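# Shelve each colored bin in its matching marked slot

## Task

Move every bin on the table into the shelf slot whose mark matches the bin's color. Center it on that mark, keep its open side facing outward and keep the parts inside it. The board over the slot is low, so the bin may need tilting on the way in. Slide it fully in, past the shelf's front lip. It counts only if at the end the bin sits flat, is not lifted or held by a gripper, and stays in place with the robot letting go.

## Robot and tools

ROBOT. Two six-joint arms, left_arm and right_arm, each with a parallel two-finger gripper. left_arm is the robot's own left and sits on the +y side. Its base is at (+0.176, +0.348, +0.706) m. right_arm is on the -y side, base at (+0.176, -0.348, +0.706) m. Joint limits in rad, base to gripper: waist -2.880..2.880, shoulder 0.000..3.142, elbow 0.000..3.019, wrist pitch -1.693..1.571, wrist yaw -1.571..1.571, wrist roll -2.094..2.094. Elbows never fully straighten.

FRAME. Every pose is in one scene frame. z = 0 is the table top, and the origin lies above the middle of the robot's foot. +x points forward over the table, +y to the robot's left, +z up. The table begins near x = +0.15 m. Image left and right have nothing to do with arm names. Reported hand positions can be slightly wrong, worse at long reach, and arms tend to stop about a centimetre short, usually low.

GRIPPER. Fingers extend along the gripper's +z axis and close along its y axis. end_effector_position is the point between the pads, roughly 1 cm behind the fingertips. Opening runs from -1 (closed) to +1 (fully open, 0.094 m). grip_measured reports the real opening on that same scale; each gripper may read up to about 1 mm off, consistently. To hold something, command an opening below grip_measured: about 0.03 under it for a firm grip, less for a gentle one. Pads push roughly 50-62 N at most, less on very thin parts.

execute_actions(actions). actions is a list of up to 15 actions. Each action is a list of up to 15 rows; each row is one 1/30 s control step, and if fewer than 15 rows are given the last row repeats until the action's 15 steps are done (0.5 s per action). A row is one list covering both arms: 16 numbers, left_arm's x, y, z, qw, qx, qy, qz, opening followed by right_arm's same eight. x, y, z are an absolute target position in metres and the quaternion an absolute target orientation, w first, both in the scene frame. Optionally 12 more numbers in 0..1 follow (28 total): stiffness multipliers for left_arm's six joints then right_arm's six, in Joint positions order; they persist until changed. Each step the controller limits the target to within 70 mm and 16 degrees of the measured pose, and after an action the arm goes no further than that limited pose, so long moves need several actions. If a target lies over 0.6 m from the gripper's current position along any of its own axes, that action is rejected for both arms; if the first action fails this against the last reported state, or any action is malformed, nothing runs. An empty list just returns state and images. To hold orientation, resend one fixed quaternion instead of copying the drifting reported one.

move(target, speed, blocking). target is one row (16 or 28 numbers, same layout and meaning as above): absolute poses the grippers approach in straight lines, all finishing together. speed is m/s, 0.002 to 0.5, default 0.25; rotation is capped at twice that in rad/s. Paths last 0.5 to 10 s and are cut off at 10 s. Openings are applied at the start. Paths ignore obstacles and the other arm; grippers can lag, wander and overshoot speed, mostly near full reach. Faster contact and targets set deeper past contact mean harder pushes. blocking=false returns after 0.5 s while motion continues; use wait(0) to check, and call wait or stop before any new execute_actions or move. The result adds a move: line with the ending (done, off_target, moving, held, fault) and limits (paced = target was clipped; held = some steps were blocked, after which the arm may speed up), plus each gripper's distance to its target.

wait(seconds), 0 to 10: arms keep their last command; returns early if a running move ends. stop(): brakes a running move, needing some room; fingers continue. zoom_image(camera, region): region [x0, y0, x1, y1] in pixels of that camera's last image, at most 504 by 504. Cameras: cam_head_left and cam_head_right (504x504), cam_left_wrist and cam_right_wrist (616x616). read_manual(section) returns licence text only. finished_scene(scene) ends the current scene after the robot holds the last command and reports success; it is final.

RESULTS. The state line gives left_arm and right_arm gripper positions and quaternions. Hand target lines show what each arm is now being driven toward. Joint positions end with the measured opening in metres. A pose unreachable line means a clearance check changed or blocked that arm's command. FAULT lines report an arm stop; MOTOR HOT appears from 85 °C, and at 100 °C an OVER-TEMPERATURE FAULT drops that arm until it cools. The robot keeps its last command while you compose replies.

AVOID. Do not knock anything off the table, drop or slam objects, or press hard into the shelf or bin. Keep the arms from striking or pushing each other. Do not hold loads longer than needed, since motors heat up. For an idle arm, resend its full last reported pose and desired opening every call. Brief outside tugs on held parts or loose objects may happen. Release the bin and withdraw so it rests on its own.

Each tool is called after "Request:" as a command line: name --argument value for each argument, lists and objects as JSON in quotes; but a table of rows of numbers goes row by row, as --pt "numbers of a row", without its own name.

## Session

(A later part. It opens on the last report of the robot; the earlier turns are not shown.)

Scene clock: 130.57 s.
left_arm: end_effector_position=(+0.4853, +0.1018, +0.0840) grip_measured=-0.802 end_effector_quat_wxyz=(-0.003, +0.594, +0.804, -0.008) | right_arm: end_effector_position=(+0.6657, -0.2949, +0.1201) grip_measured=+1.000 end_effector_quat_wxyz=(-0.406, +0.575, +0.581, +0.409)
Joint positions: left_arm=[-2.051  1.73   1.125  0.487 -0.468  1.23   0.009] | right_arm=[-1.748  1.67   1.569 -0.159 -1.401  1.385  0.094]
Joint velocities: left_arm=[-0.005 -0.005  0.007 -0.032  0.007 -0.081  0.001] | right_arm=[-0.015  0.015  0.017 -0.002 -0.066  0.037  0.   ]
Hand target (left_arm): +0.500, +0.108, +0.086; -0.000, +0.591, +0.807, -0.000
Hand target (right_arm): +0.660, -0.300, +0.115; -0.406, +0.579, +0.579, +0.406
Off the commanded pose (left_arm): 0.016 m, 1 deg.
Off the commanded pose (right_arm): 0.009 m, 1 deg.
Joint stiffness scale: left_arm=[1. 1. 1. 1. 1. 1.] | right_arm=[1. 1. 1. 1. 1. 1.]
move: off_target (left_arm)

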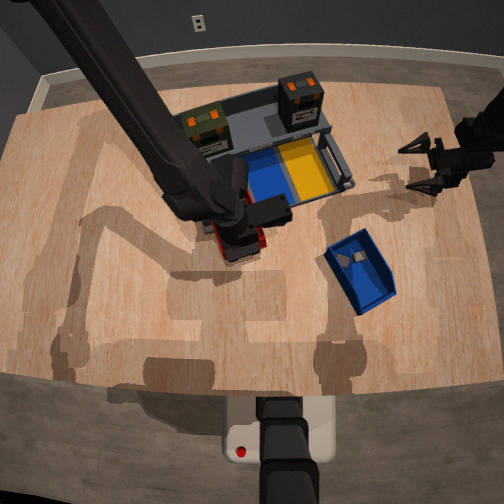

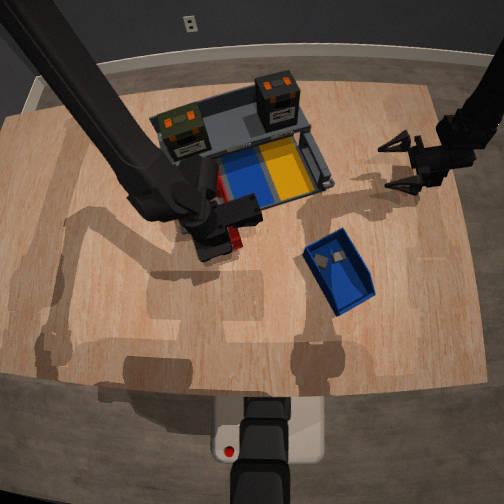

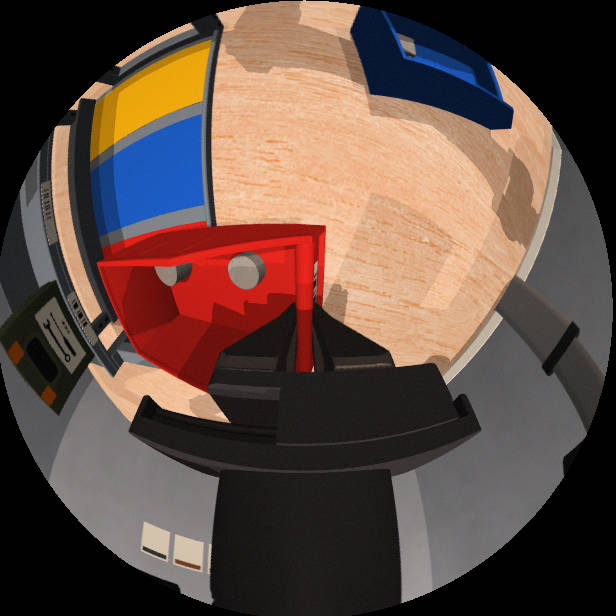

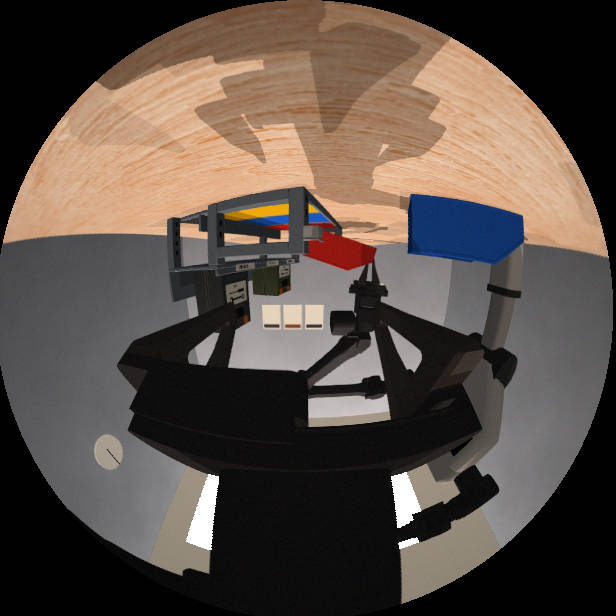

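Request:
move --target '[0.515, 0.114, 0.058, 0, 0.591, 0.806, 0, -0.87, 0.66, -0.3, 0.115, -0.406, 0.579, 0.579, 0.406, 1]' --speed 0.03

Request:
zoom_image --camera "cam_left_wrist" --region '[40, 60, 360, 400]'

Request:
zoom_image --camera "cam_right_wrist" --region '[200, 180, 420, 320]'

Scene clock: 137.50 s.
left_arm: end_effector_position=(+0.5198, +0.1071, +0.0642) grip_measured=-0.802 end_effector_quat_wxyz=(+0.009, +0.587, +0.810, -0.000) | right_arm: end_effector_position=(+0.6657, -0.2949, +0.1201) grip_measured=+1.000 end_effector_quat_wxyz=(-0.406, +0.575, +0.581, +0.409)
Joint positions: left_arm=[-2.025  1.733  1.208  0.441 -0.441  1.23   0.009] | right_arm=[-1.748  1.67   1.569 -0.159 -1.401  1.385  0.094]
Joint velocities: left_arm=[-0.005  0.005 -0.002  0.002 -0.037  0.022 -0.001] | right_arm=[-0.015 -0.005 -0.002  0.017  0.022  0.007  0.   ]
Hand target (left_arm): +0.515, +0.115, +0.058; -0.000, +0.591, +0.807, -0.000
Hand target (right_arm): +0.660, -0.300, +0.115; -0.406, +0.579, +0.579, +0.406
Off the commanded pose (left_arm): 0.010 m, 1 deg.
Off the commanded pose (right_arm): 0.009 m, 1 deg.
Joint stiffness scale: left_arm=[1. 1. 1. 1. 1. 1.] | right_arm=[1. 1. 1. 1. 1. 1.]
move: done

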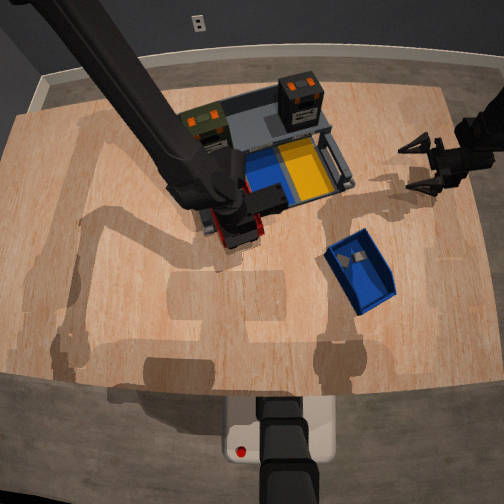

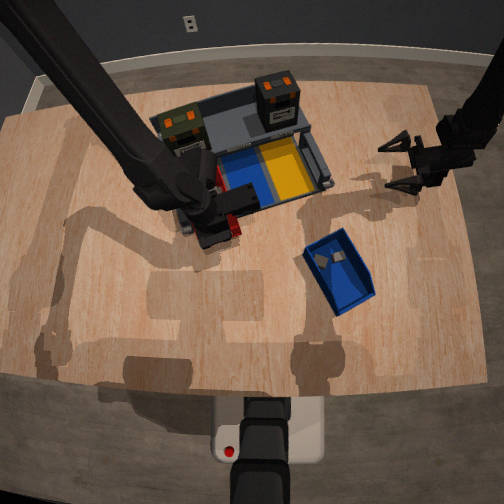

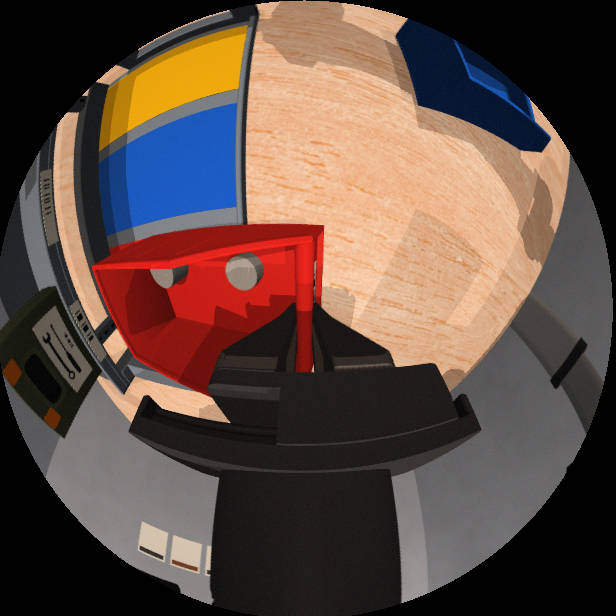

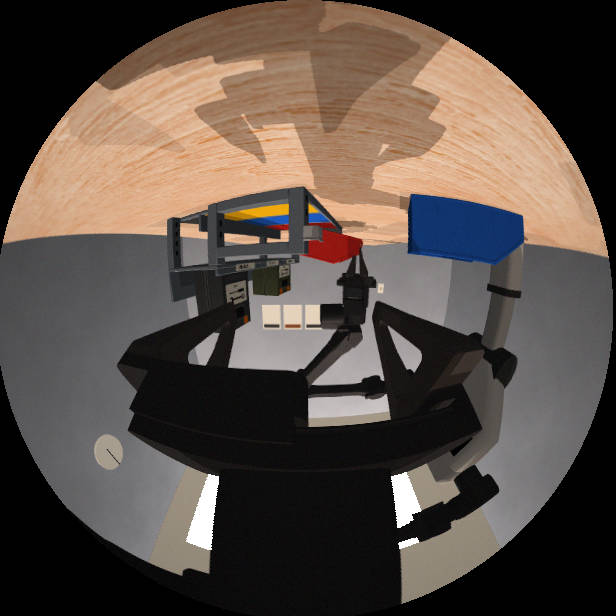

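Region (40, 60, 360, 400) of cam_left_wrist's 616x616 image, scaled by 1.482, with more detail than that image has; it fills the left 474 columns of this view, and the rest is white.

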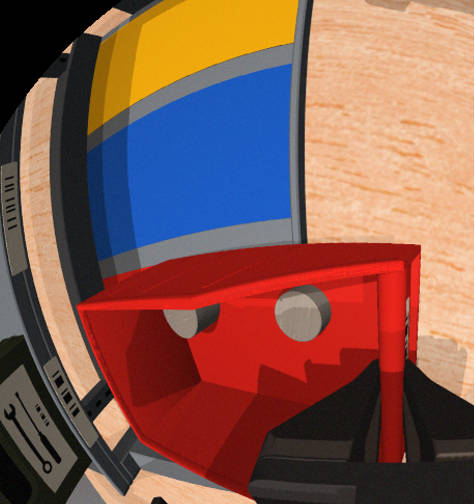

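Region (200, 180, 420, 320) of cam_right_wrist's 616x616 image, scaled by 2.291, with more detail than that image has; it fills the top 321 rows of this view, and the rest is white.

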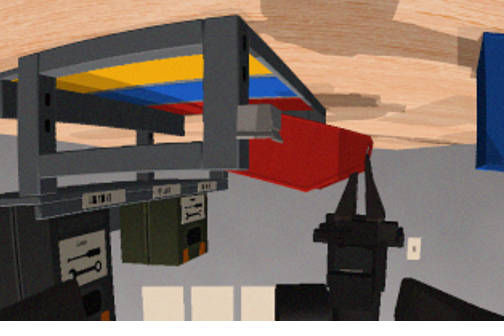

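Request:
move --target '[0.548, 0.129, 0.042, 0, 0.591, 0.806, 0, -0.87, 0.66, -0.3, 0.115, -0.406, 0.579, 0.579, 0.406, 1]' --speed 0.03

Request:
zoom_image --camera "cam_left_wrist" --region '[40, 60, 360, 400]'

Request:
zoom_image --camera "cam_right_wrist" --region '[230, 190, 400, 340]'

Scene clock: 143.87 s.
left_arm: end_effector_position=(+0.5438, +0.1172, +0.0469) grip_measured=-0.802 end_effector_quat_wxyz=(+0.006, +0.588, +0.809, -0.006) | right_arm: end_effector_position=(+0.6657, -0.2949, +0.1201) grip_measured=+1.000 end_effector_quat_wxyz=(-0.406, +0.575, +0.581, +0.409)
Joint positions: left_arm=[-1.993  1.733  1.282  0.357 -0.404  1.232  0.009] | right_arm=[-1.748  1.67   1.569 -0.159 -1.401  1.385  0.094]
Joint velocities: left_arm=[-0.005 -0.015 -0.002  0.007  0.007 -0.066  0.001] | right_arm=[-0.005 -0.005  0.012 -0.007  0.022  0.051  0.   ]
Hand target (left_arm): +0.548, +0.130, +0.043; -0.000, +0.591, +0.807, -0.000
Hand target (right_arm): +0.660, -0.300, +0.115; -0.406, +0.579, +0.579, +0.406
Off the commanded pose (left_arm): 0.013 m, 1 deg.
Off the commanded pose (right_arm): 0.009 m, 1 deg.
Joint stiffness scale: left_arm=[1. 1. 1. 1. 1. 1.] | right_arm=[1. 1. 1. 1. 1. 1.]
move: off_target (left_arm)

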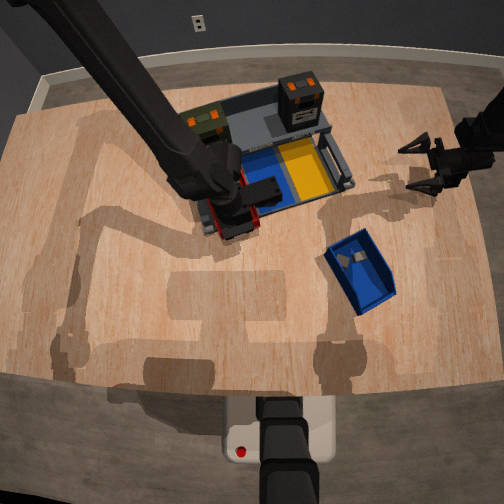

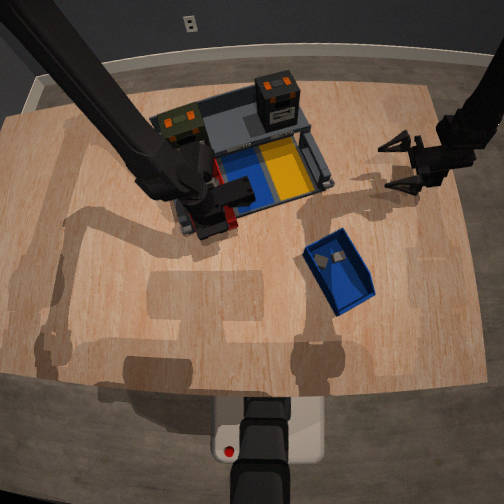

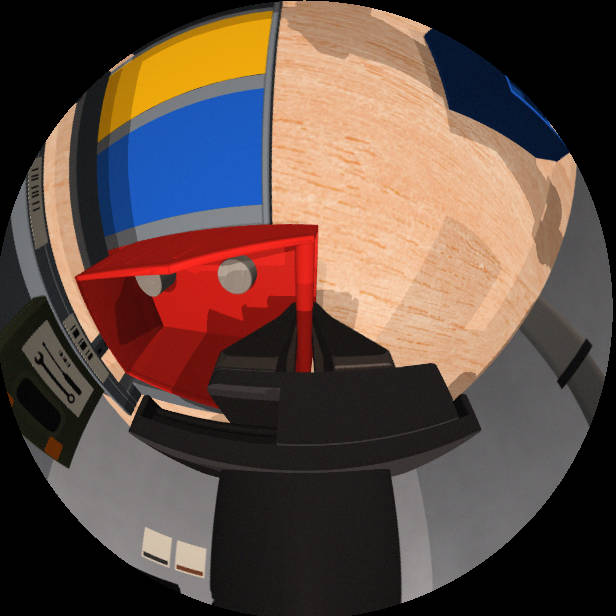

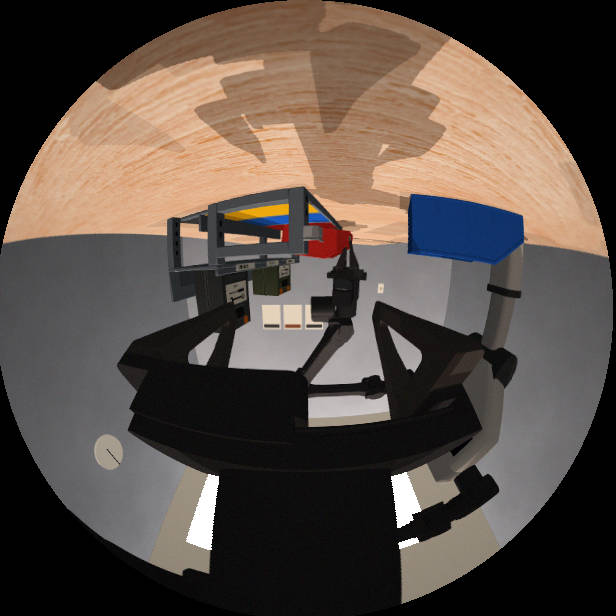

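Region (40, 60, 360, 400) of cam_left_wrist's 616x616 image, scaled by 1.482, with more detail than that image has; it fills the left 474 columns of this view, and the rest is white.

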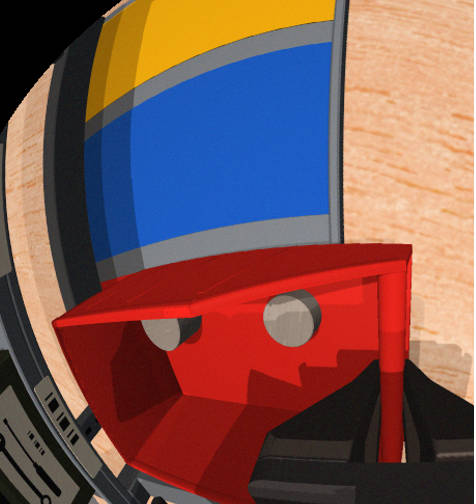

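Region (230, 190, 400, 340) of cam_right_wrist's 616x616 image, scaled by 2.965, with more detail than that image has; it fills the top 445 rows of this view, and the rest is white.

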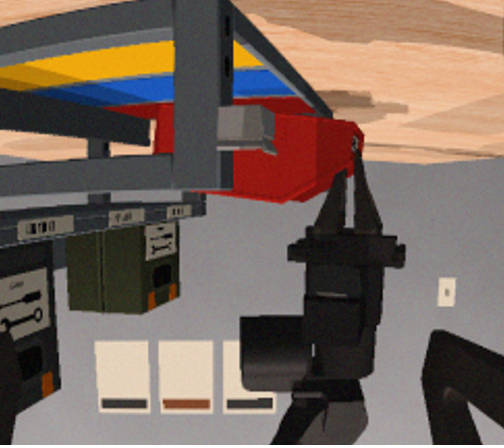

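Request:
move --target '[0.587, 0.142, 0.04, 0, 0.591, 0.806, 0, -0.87, 0.66, -0.3, 0.115, -0.406, 0.579, 0.579, 0.406, 1]' --speed 0.03

Request:
zoom_image --camera "cam_left_wrist" --region '[40, 60, 380, 400]'

Request:
zoom_image --camera "cam_right_wrist" --region '[230, 190, 400, 340]'

Scene clock: 149.60 s.
left_arm: end_effector_position=(+0.5696, +0.1281, +0.0389) grip_measured=-0.802 end_effector_quat_wxyz=(-0.001, +0.590, +0.807, -0.010) | right_arm: end_effector_position=(+0.6657, -0.2949, +0.1201) grip_measured=+1.000 end_effector_quat_wxyz=(-0.406, +0.575, +0.581, +0.409)
Joint positions: left_arm=[-1.969  1.716  1.343  0.261 -0.38   1.232  0.009] | right_arm=[-1.748  1.67   1.569 -0.159 -1.401  1.385  0.094]
Joint velocities: left_arm=[-0.015 -0.005 -0.002 -0.002  0.037 -0.037 -0.001] | right_arm=[-0.015  0.015 -0.002  0.002  0.022 -0.037  0.   ]
Hand target (left_arm): +0.587, +0.142, +0.040; +0.000, +0.591, +0.807, +0.000
Hand target (right_arm): +0.660, -0.300, +0.115; -0.406, +0.579, +0.579, +0.406
Off the commanded pose (left_arm): 0.022 m, 1 deg.
Off the commanded pose (right_arm): 0.009 m, 1 deg.
Joint stiffness scale: left_arm=[1. 1. 1. 1. 1. 1.] | right_arm=[1. 1. 1. 1. 1. 1.]
move: off_target (left_arm)

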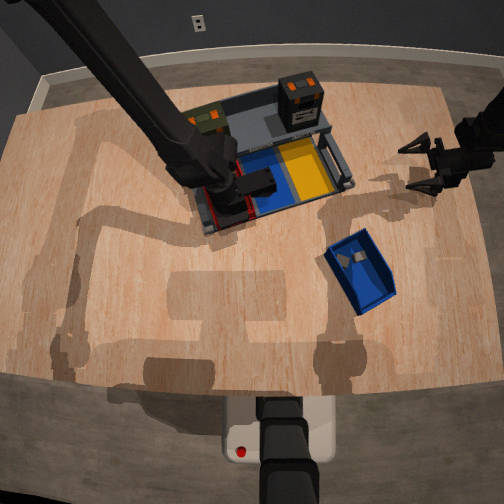

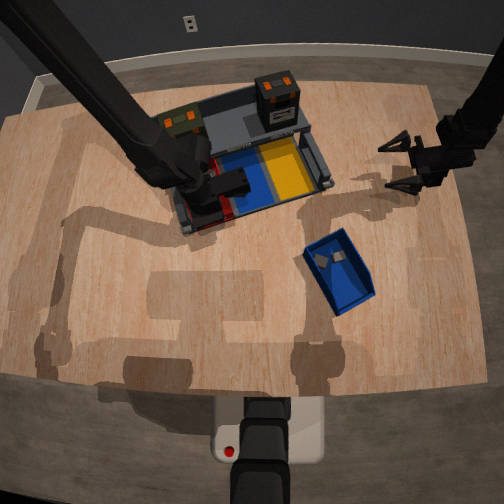

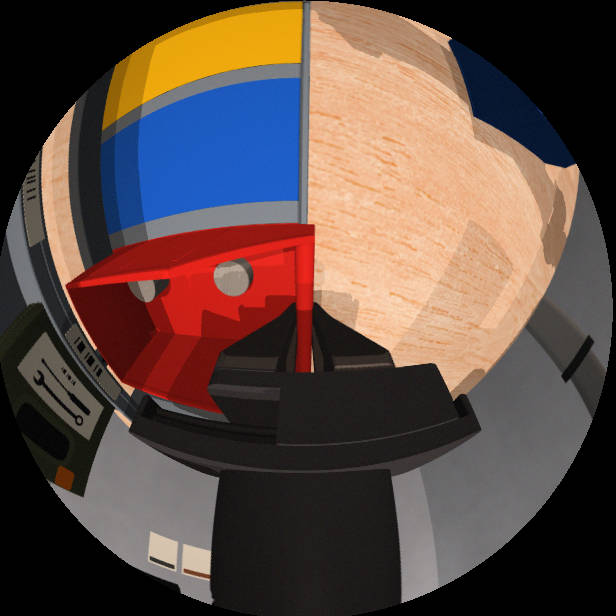

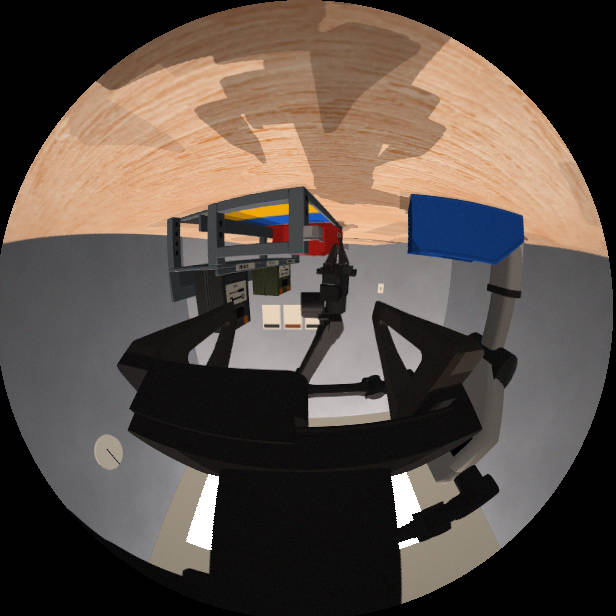

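Region (40, 60, 380, 400) of cam_left_wrist's 616x616 image, scaled by 1.482, with more detail than that image has.

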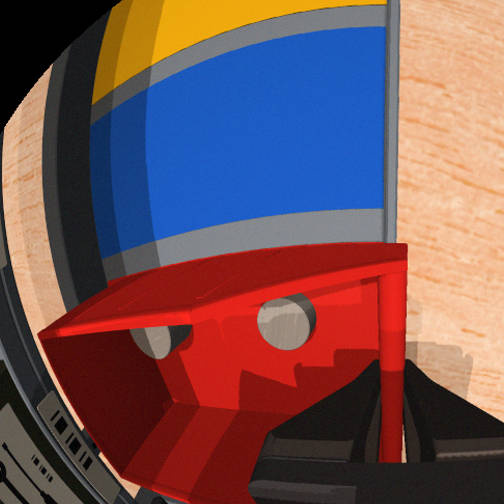

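Region (230, 190, 400, 340) of cam_right_wrist's 616x616 image, scaled by 2.965, with more detail than that image has; it fills the top 445 rows of this view, and the rest is white.

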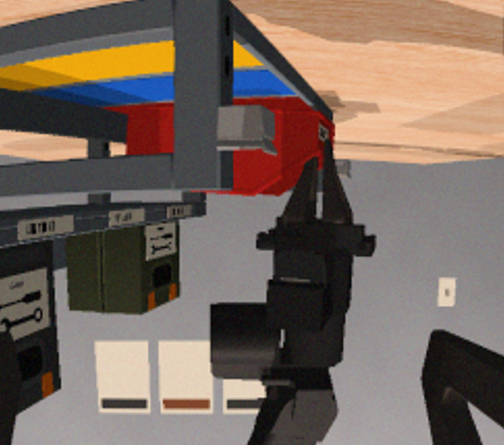

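Request:
move --target '[0.602, 0.146, 0.044, 0, 0.591, 0.806, 0, -0.87, 0.66, -0.3, 0.115, -0.406, 0.579, 0.579, 0.406, 1]' --speed 0.02

Request:
zoom_image --camera "cam_left_wrist" --region '[40, 60, 380, 400]'

Scene clock: 154.67 s.
left_arm: end_effector_position=(+0.5820, +0.1320, +0.0413) grip_measured=-0.802 end_effector_quat_wxyz=(-0.003, +0.591, +0.807, -0.011) | right_arm: end_effector_position=(+0.6657, -0.2949, +0.1201) grip_measured=+1.000 end_effector_quat_wxyz=(-0.406, +0.575, +0.581, +0.409)
Joint positions: left_arm=[-1.964  1.697  1.357  0.224 -0.376  1.233  0.009] | right_arm=[-1.748  1.67   1.569 -0.159 -1.401  1.385  0.094]
Joint velocities: left_arm=[ 0.005 -0.005  0.007  0.012 -0.037 -0.095  0.   ] | right_arm=[ 0.015 -0.024 -0.012  0.012  0.051  0.007  0.   ]
Hand target (left_arm): +0.602, +0.146, +0.044; -0.000, +0.591, +0.806, -0.000
Hand target (right_arm): +0.660, -0.300, +0.115; -0.406, +0.579, +0.579, +0.406
Off the commanded pose (left_arm): 0.025 m, 1 deg.
Off the commanded pose (right_arm): 0.009 m, 1 deg.
Joint stiffness scale: left_arm=[1. 1. 1. 1. 1. 1.] | right_arm=[1. 1. 1. 1. 1. 1.]
move: off_target (left_arm)

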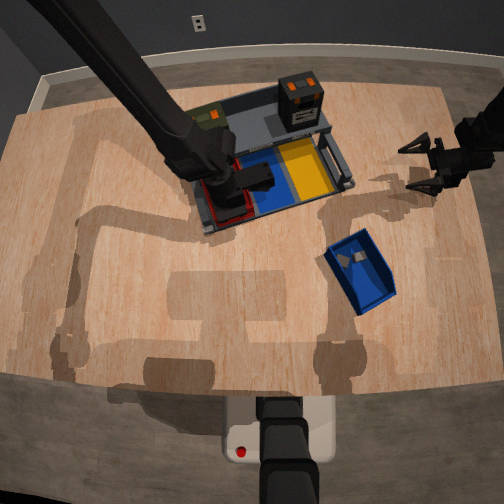

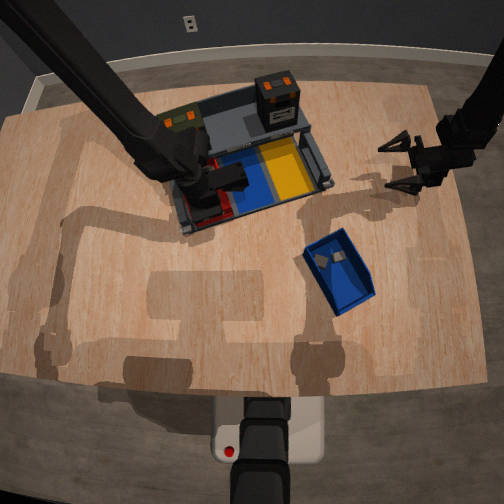

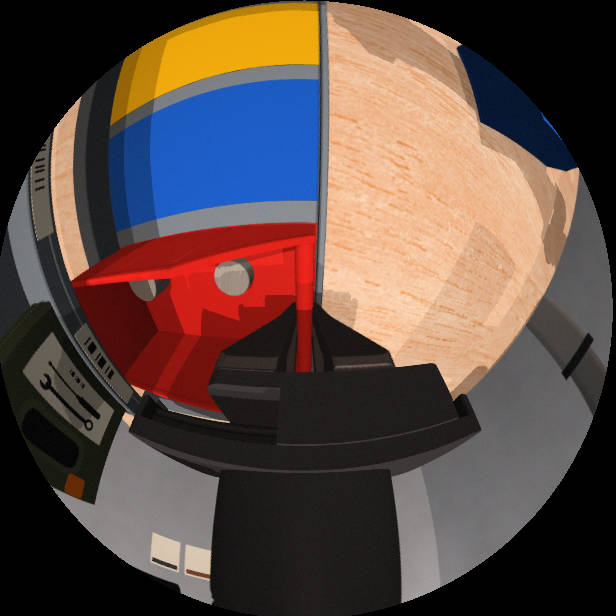

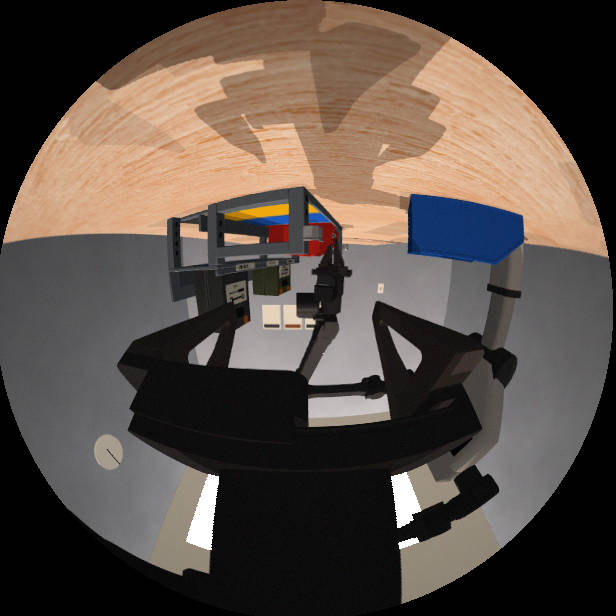

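Region (40, 60, 380, 400) of cam_left_wrist's 616x616 image, scaled by 1.482, with more detail than that image has.

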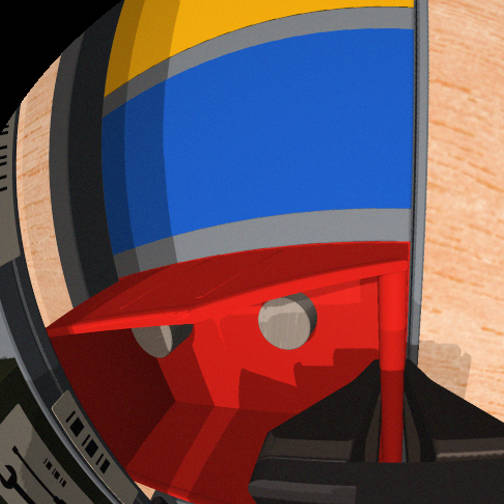

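Request:
move --target '[0.606, 0.147, 0.033, 0, 0.591, 0.806, 0, -0.87, 0.66, -0.3, 0.115, -0.406, 0.579, 0.579, 0.406, 1]' --speed 0.02

Request:
zoom_image --camera "cam_left_wrist" --region '[40, 60, 380, 400]'

Scene clock: 158.63 s.
left_arm: end_effector_position=(+0.5942, +0.1332, +0.0377) grip_measured=-0.802 end_effector_quat_wxyz=(+0.000, +0.591, +0.807, -0.011) | right_arm: end_effector_position=(+0.6657, -0.2949, +0.1201) grip_measured=+1.000 end_effector_quat_wxyz=(-0.406, +0.575, +0.581, +0.409)
Joint positions: left_arm=[-1.958  1.697  1.385  0.203 -0.367  1.235  0.009] | right_arm=[-1.748  1.67   1.569 -0.159 -1.401  1.385  0.094]
Joint velocities: left_arm=[-0.015 -0.005 -0.007 -0.017 -0.022  0.007 -0.   ] | right_arm=[-0.005 -0.015 -0.002 -0.037 -0.022 -0.037  0.   ]
Hand target (left_arm): +0.606, +0.147, +0.034; -0.000, +0.591, +0.807, +0.000
Hand target (right_arm): +0.660, -0.300, +0.115; -0.406, +0.579, +0.579, +0.406
Off the commanded pose (left_arm): 0.019 m, 1 deg.
Off the commanded pose (right_arm): 0.009 m, 1 deg.
Joint stiffness scale: left_arm=[1. 1. 1. 1. 1. 1.] | right_arm=[1. 1. 1. 1. 1. 1.]
move: off_target (left_arm)

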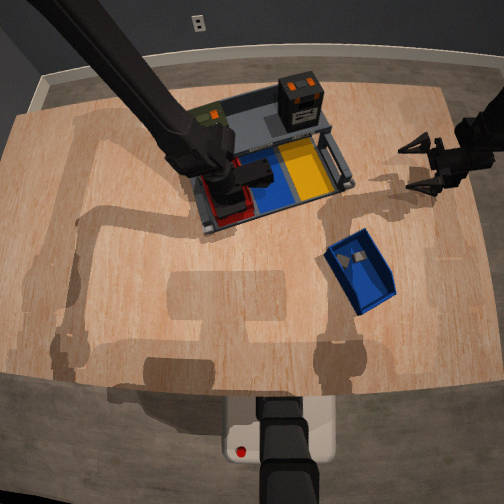

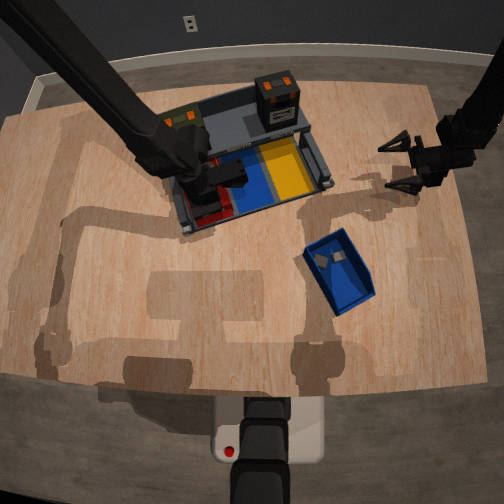

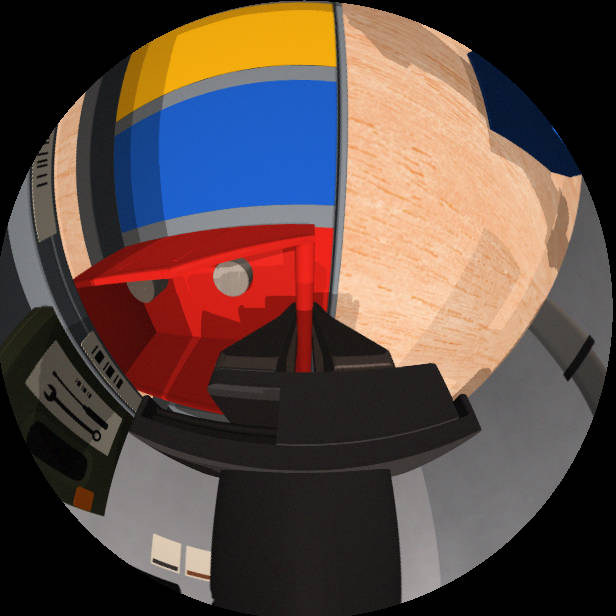

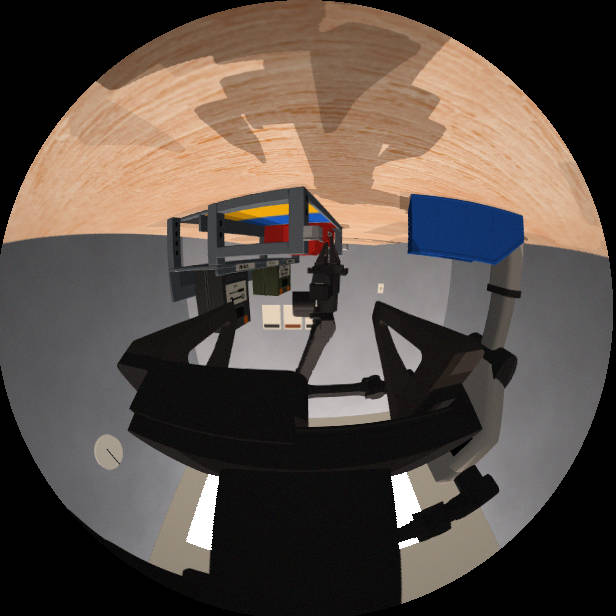

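Region (40, 60, 380, 400) of cam_left_wrist's 616x616 image, scaled by 1.482, with more detail than that image has.

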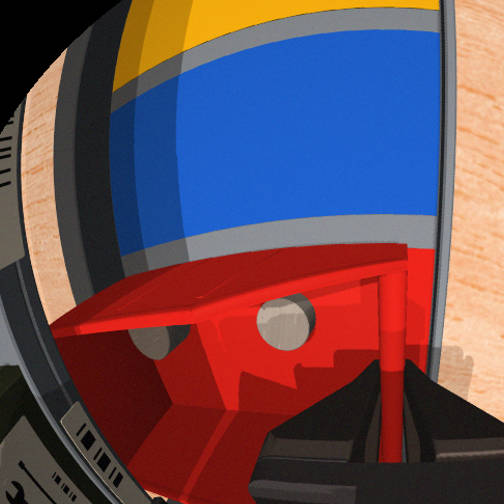

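Request:
move --target '[0.614, 0.154, 0.026, 0, 0.591, 0.806, 0, -0.87, 0.66, -0.3, 0.115, -0.406, 0.579, 0.579, 0.406, 1]' --speed 0.02

Request:
zoom_image --camera "cam_left_wrist" --region '[40, 60, 380, 400]'

Scene clock: 163.57 s.
left_arm: end_effector_position=(+0.5946, +0.1352, +0.0327) grip_measured=-0.802 end_effector_quat_wxyz=(-0.003, +0.594, +0.804, -0.019) | right_arm: end_effector_position=(+0.6657, -0.2949, +0.1201) grip_measured=+1.000 end_effector_quat_wxyz=(-0.406, +0.575, +0.581, +0.409)
Joint positions: left_arm=[-1.949  1.704  1.403  0.176 -0.348  1.239  0.009] | right_arm=[-1.748  1.67   1.569 -0.159 -1.401  1.385  0.094]
Joint velocities: left_arm=[ 0.005  0.005 -0.002 -0.002  0.022  0.007  0.   ] | right_arm=[-0.005 -0.005  0.012  0.012  0.066 -0.022  0.   ]
Hand target (left_arm): +0.614, +0.154, +0.027; -0.000, +0.591, +0.807, +0.000
Hand target (right_arm): +0.660, -0.300, +0.115; -0.406, +0.579, +0.579, +0.406
Off the commanded pose (left_arm): 0.028 m, 2 deg.
Off the commanded pose (right_arm): 0.009 m, 1 deg.
Joint stiffness scale: left_arm=[1. 1. 1. 1. 1. 1.] | right_arm=[1. 1. 1. 1. 1. 1.]
move: off_target (left_arm)

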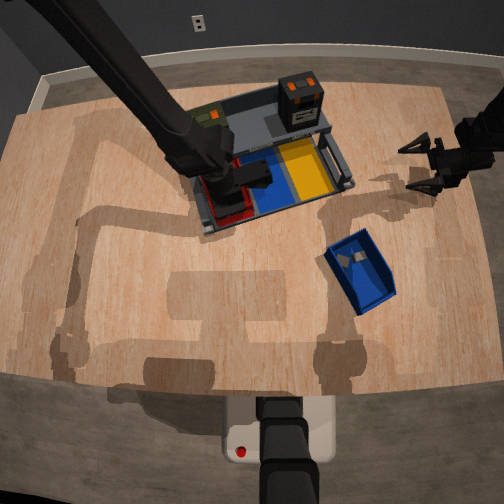

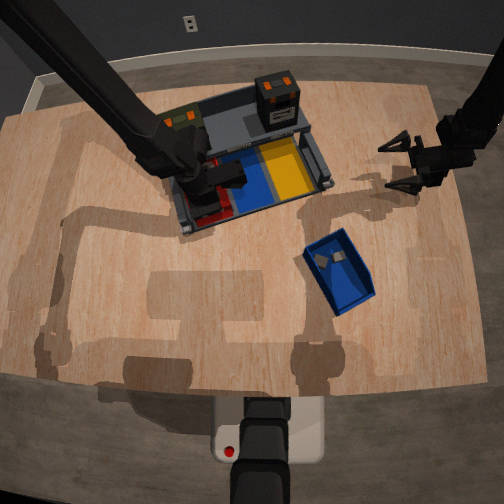

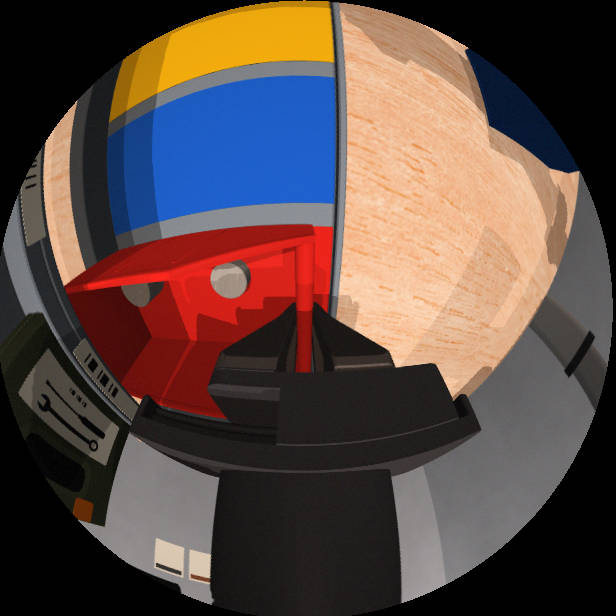

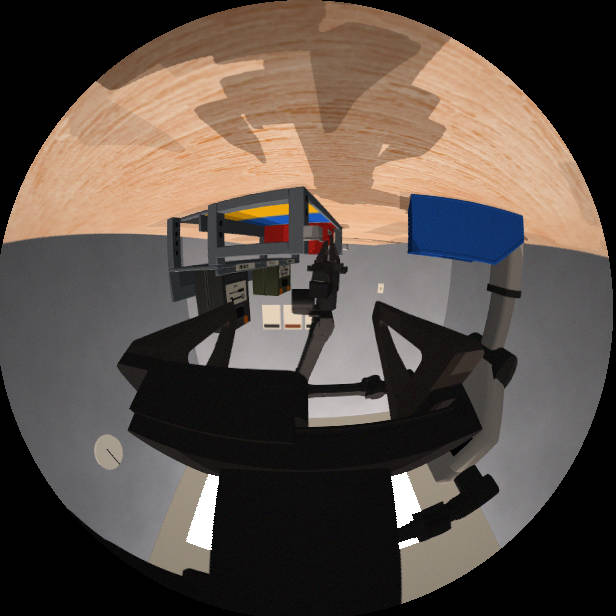

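Region (40, 60, 380, 400) of cam_left_wrist's 616x616 image, scaled by 1.482, with more detail than that image has.

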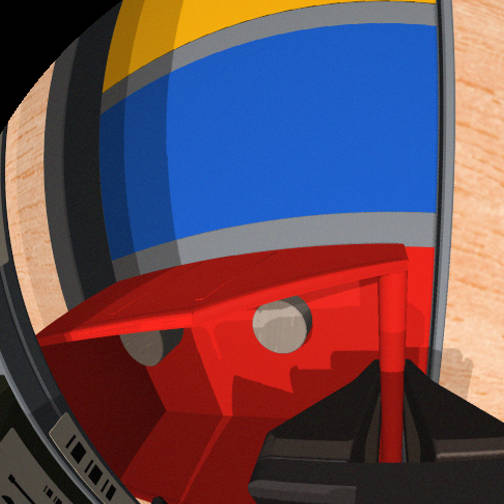

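Request:
move --target '[0.598, 0.138, 0.032, 0, 0.591, 0.806, 0, -0.6, 0.6, -0.3, 0.15, -0.3, 0.6, 0.68, 0.3, -0.1]' --speed 0.15

Request:
move --target '[0.595, 0.137, 0.11, 0, 0.591, 0.806, 0, -0.6, 0.364, -0.218, 0.15, 0, 0.515, 0.857, 0, -0.1]' --speed 0.2

Scene clock: 168.67 s.
left_arm: end_effector_position=(+0.5962, +0.1394, +0.0325) grip_measured=-0.602 end_effector_quat_wxyz=(-0.007, +0.593, +0.805, -0.007) | right_arm: end_effector_position=(+0.5975, -0.3045, +0.1455) grip_measured=-0.099 end_effector_quat_wxyz=(-0.304, +0.608, +0.672, +0.293)
Joint positions: left_arm=[-1.949  1.704  1.403  0.185 -0.373  1.239  0.019] | right_arm=[-1.737  1.478  1.196  0.048 -1.031  1.354  0.042]
Joint velocities: left_arm=[-0.005 -0.005  0.007  0.007 -0.037 -0.037 -0.   ] | right_arm=[-0.015 -0.005 -0.012  0.012 -0.037 -0.037 -0.   ]
Hand target (left_arm): +0.598, +0.138, +0.032; -0.000, +0.591, +0.807, -0.000
Hand target (right_arm): +0.602, -0.300, +0.150; -0.298, +0.600, +0.678, +0.301
Off the commanded pose (left_arm): 0.002 m, 1 deg.
Off the commanded pose (right_arm): 0.007 m, 2 deg.
Joint stiffness scale: left_arm=[1. 1. 1. 1. 1. 1.] | right_arm=[1. 1. 1. 1. 1. 1.]
move: done

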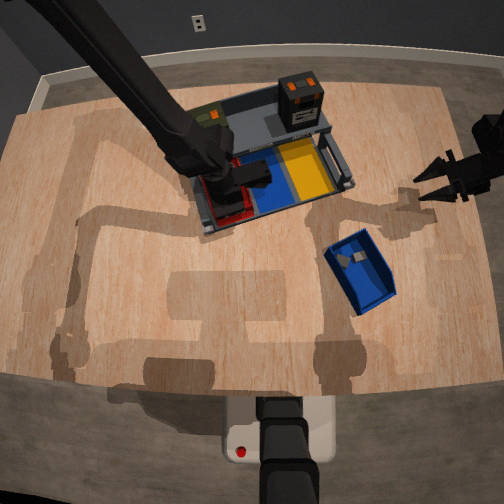

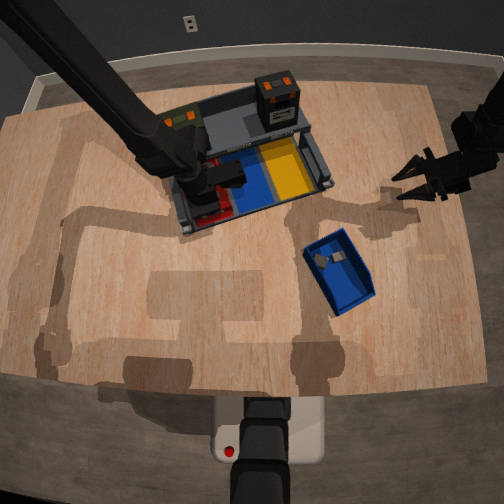

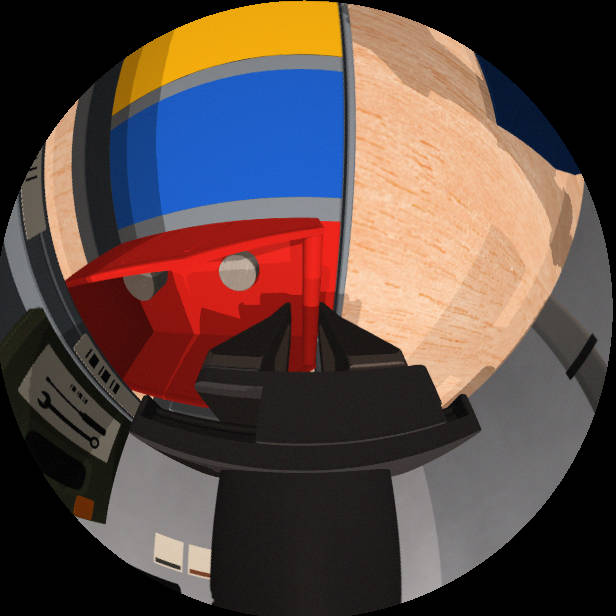

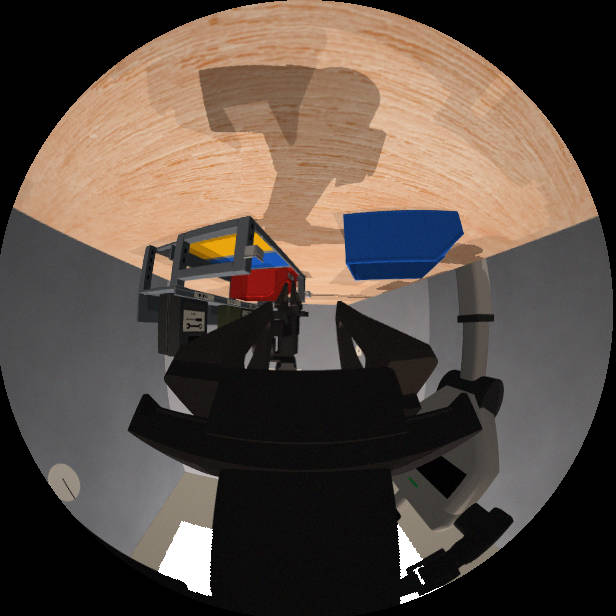

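Scene clock: 171.43 s.
left_arm: end_effector_position=(+0.5890, +0.1434, +0.0993) grip_measured=-0.602 end_effector_quat_wxyz=(-0.012, +0.596, +0.803, +0.000) | right_arm: end_effector_position=(+0.3748, -0.2127, +0.1390) grip_measured=-0.099 end_effector_quat_wxyz=(+0.010, +0.526, +0.850, +0.007)
Joint positions: left_arm=[-1.995  1.551  1.21   0.22  -0.437  1.239  0.019] | right_arm=[-1.246  1.764  0.738  0.958  0.323  1.117  0.042]
Joint velocities: left_arm=[-0.005 -0.015  0.007  0.022 -0.051  0.007 -0.001] | right_arm=[-0.015 -0.005 -0.002 -0.002  0.037 -0.007  0.001]
Hand target (left_arm): +0.596, +0.136, +0.110; -0.000, +0.592, +0.806, +0.000
Hand target (right_arm): +0.363, -0.215, +0.150; +0.004, +0.519, +0.855, +0.003
Off the commanded pose (left_arm): 0.014 m, 2 deg.
Off the commanded pose (right_arm): 0.016 m, 2 deg.
Joint stiffness scale: left_arm=[1. 1. 1. 1. 1. 1.] | right_arm=[1. 1. 1. 1. 1. 1.]
move: off_target (left_arm, right_arm)

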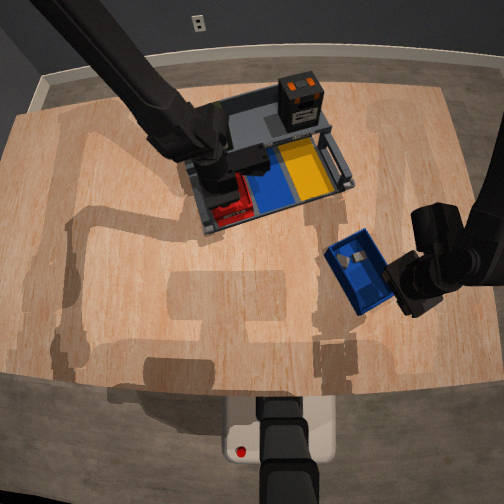

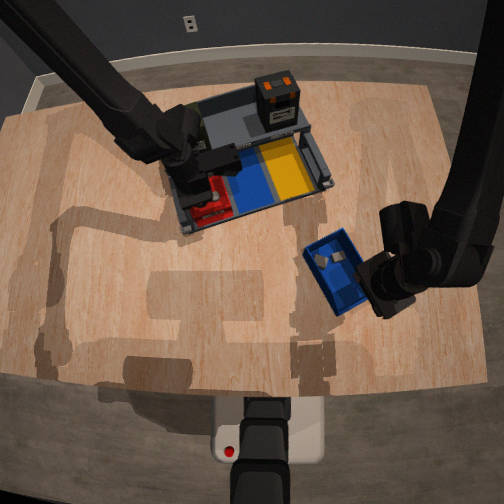

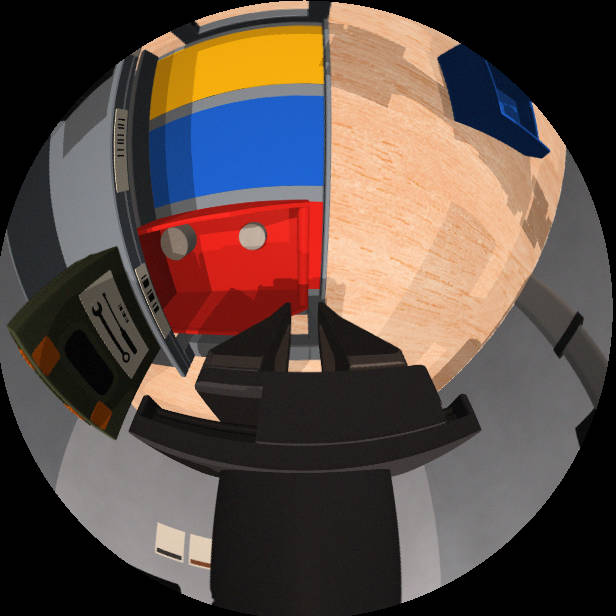

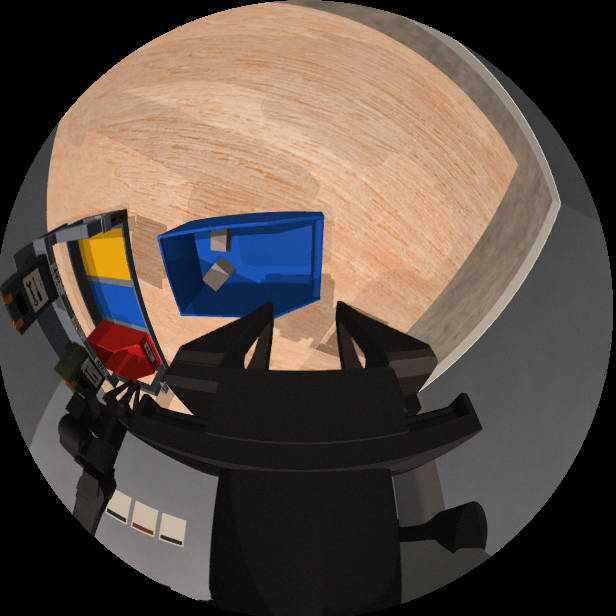

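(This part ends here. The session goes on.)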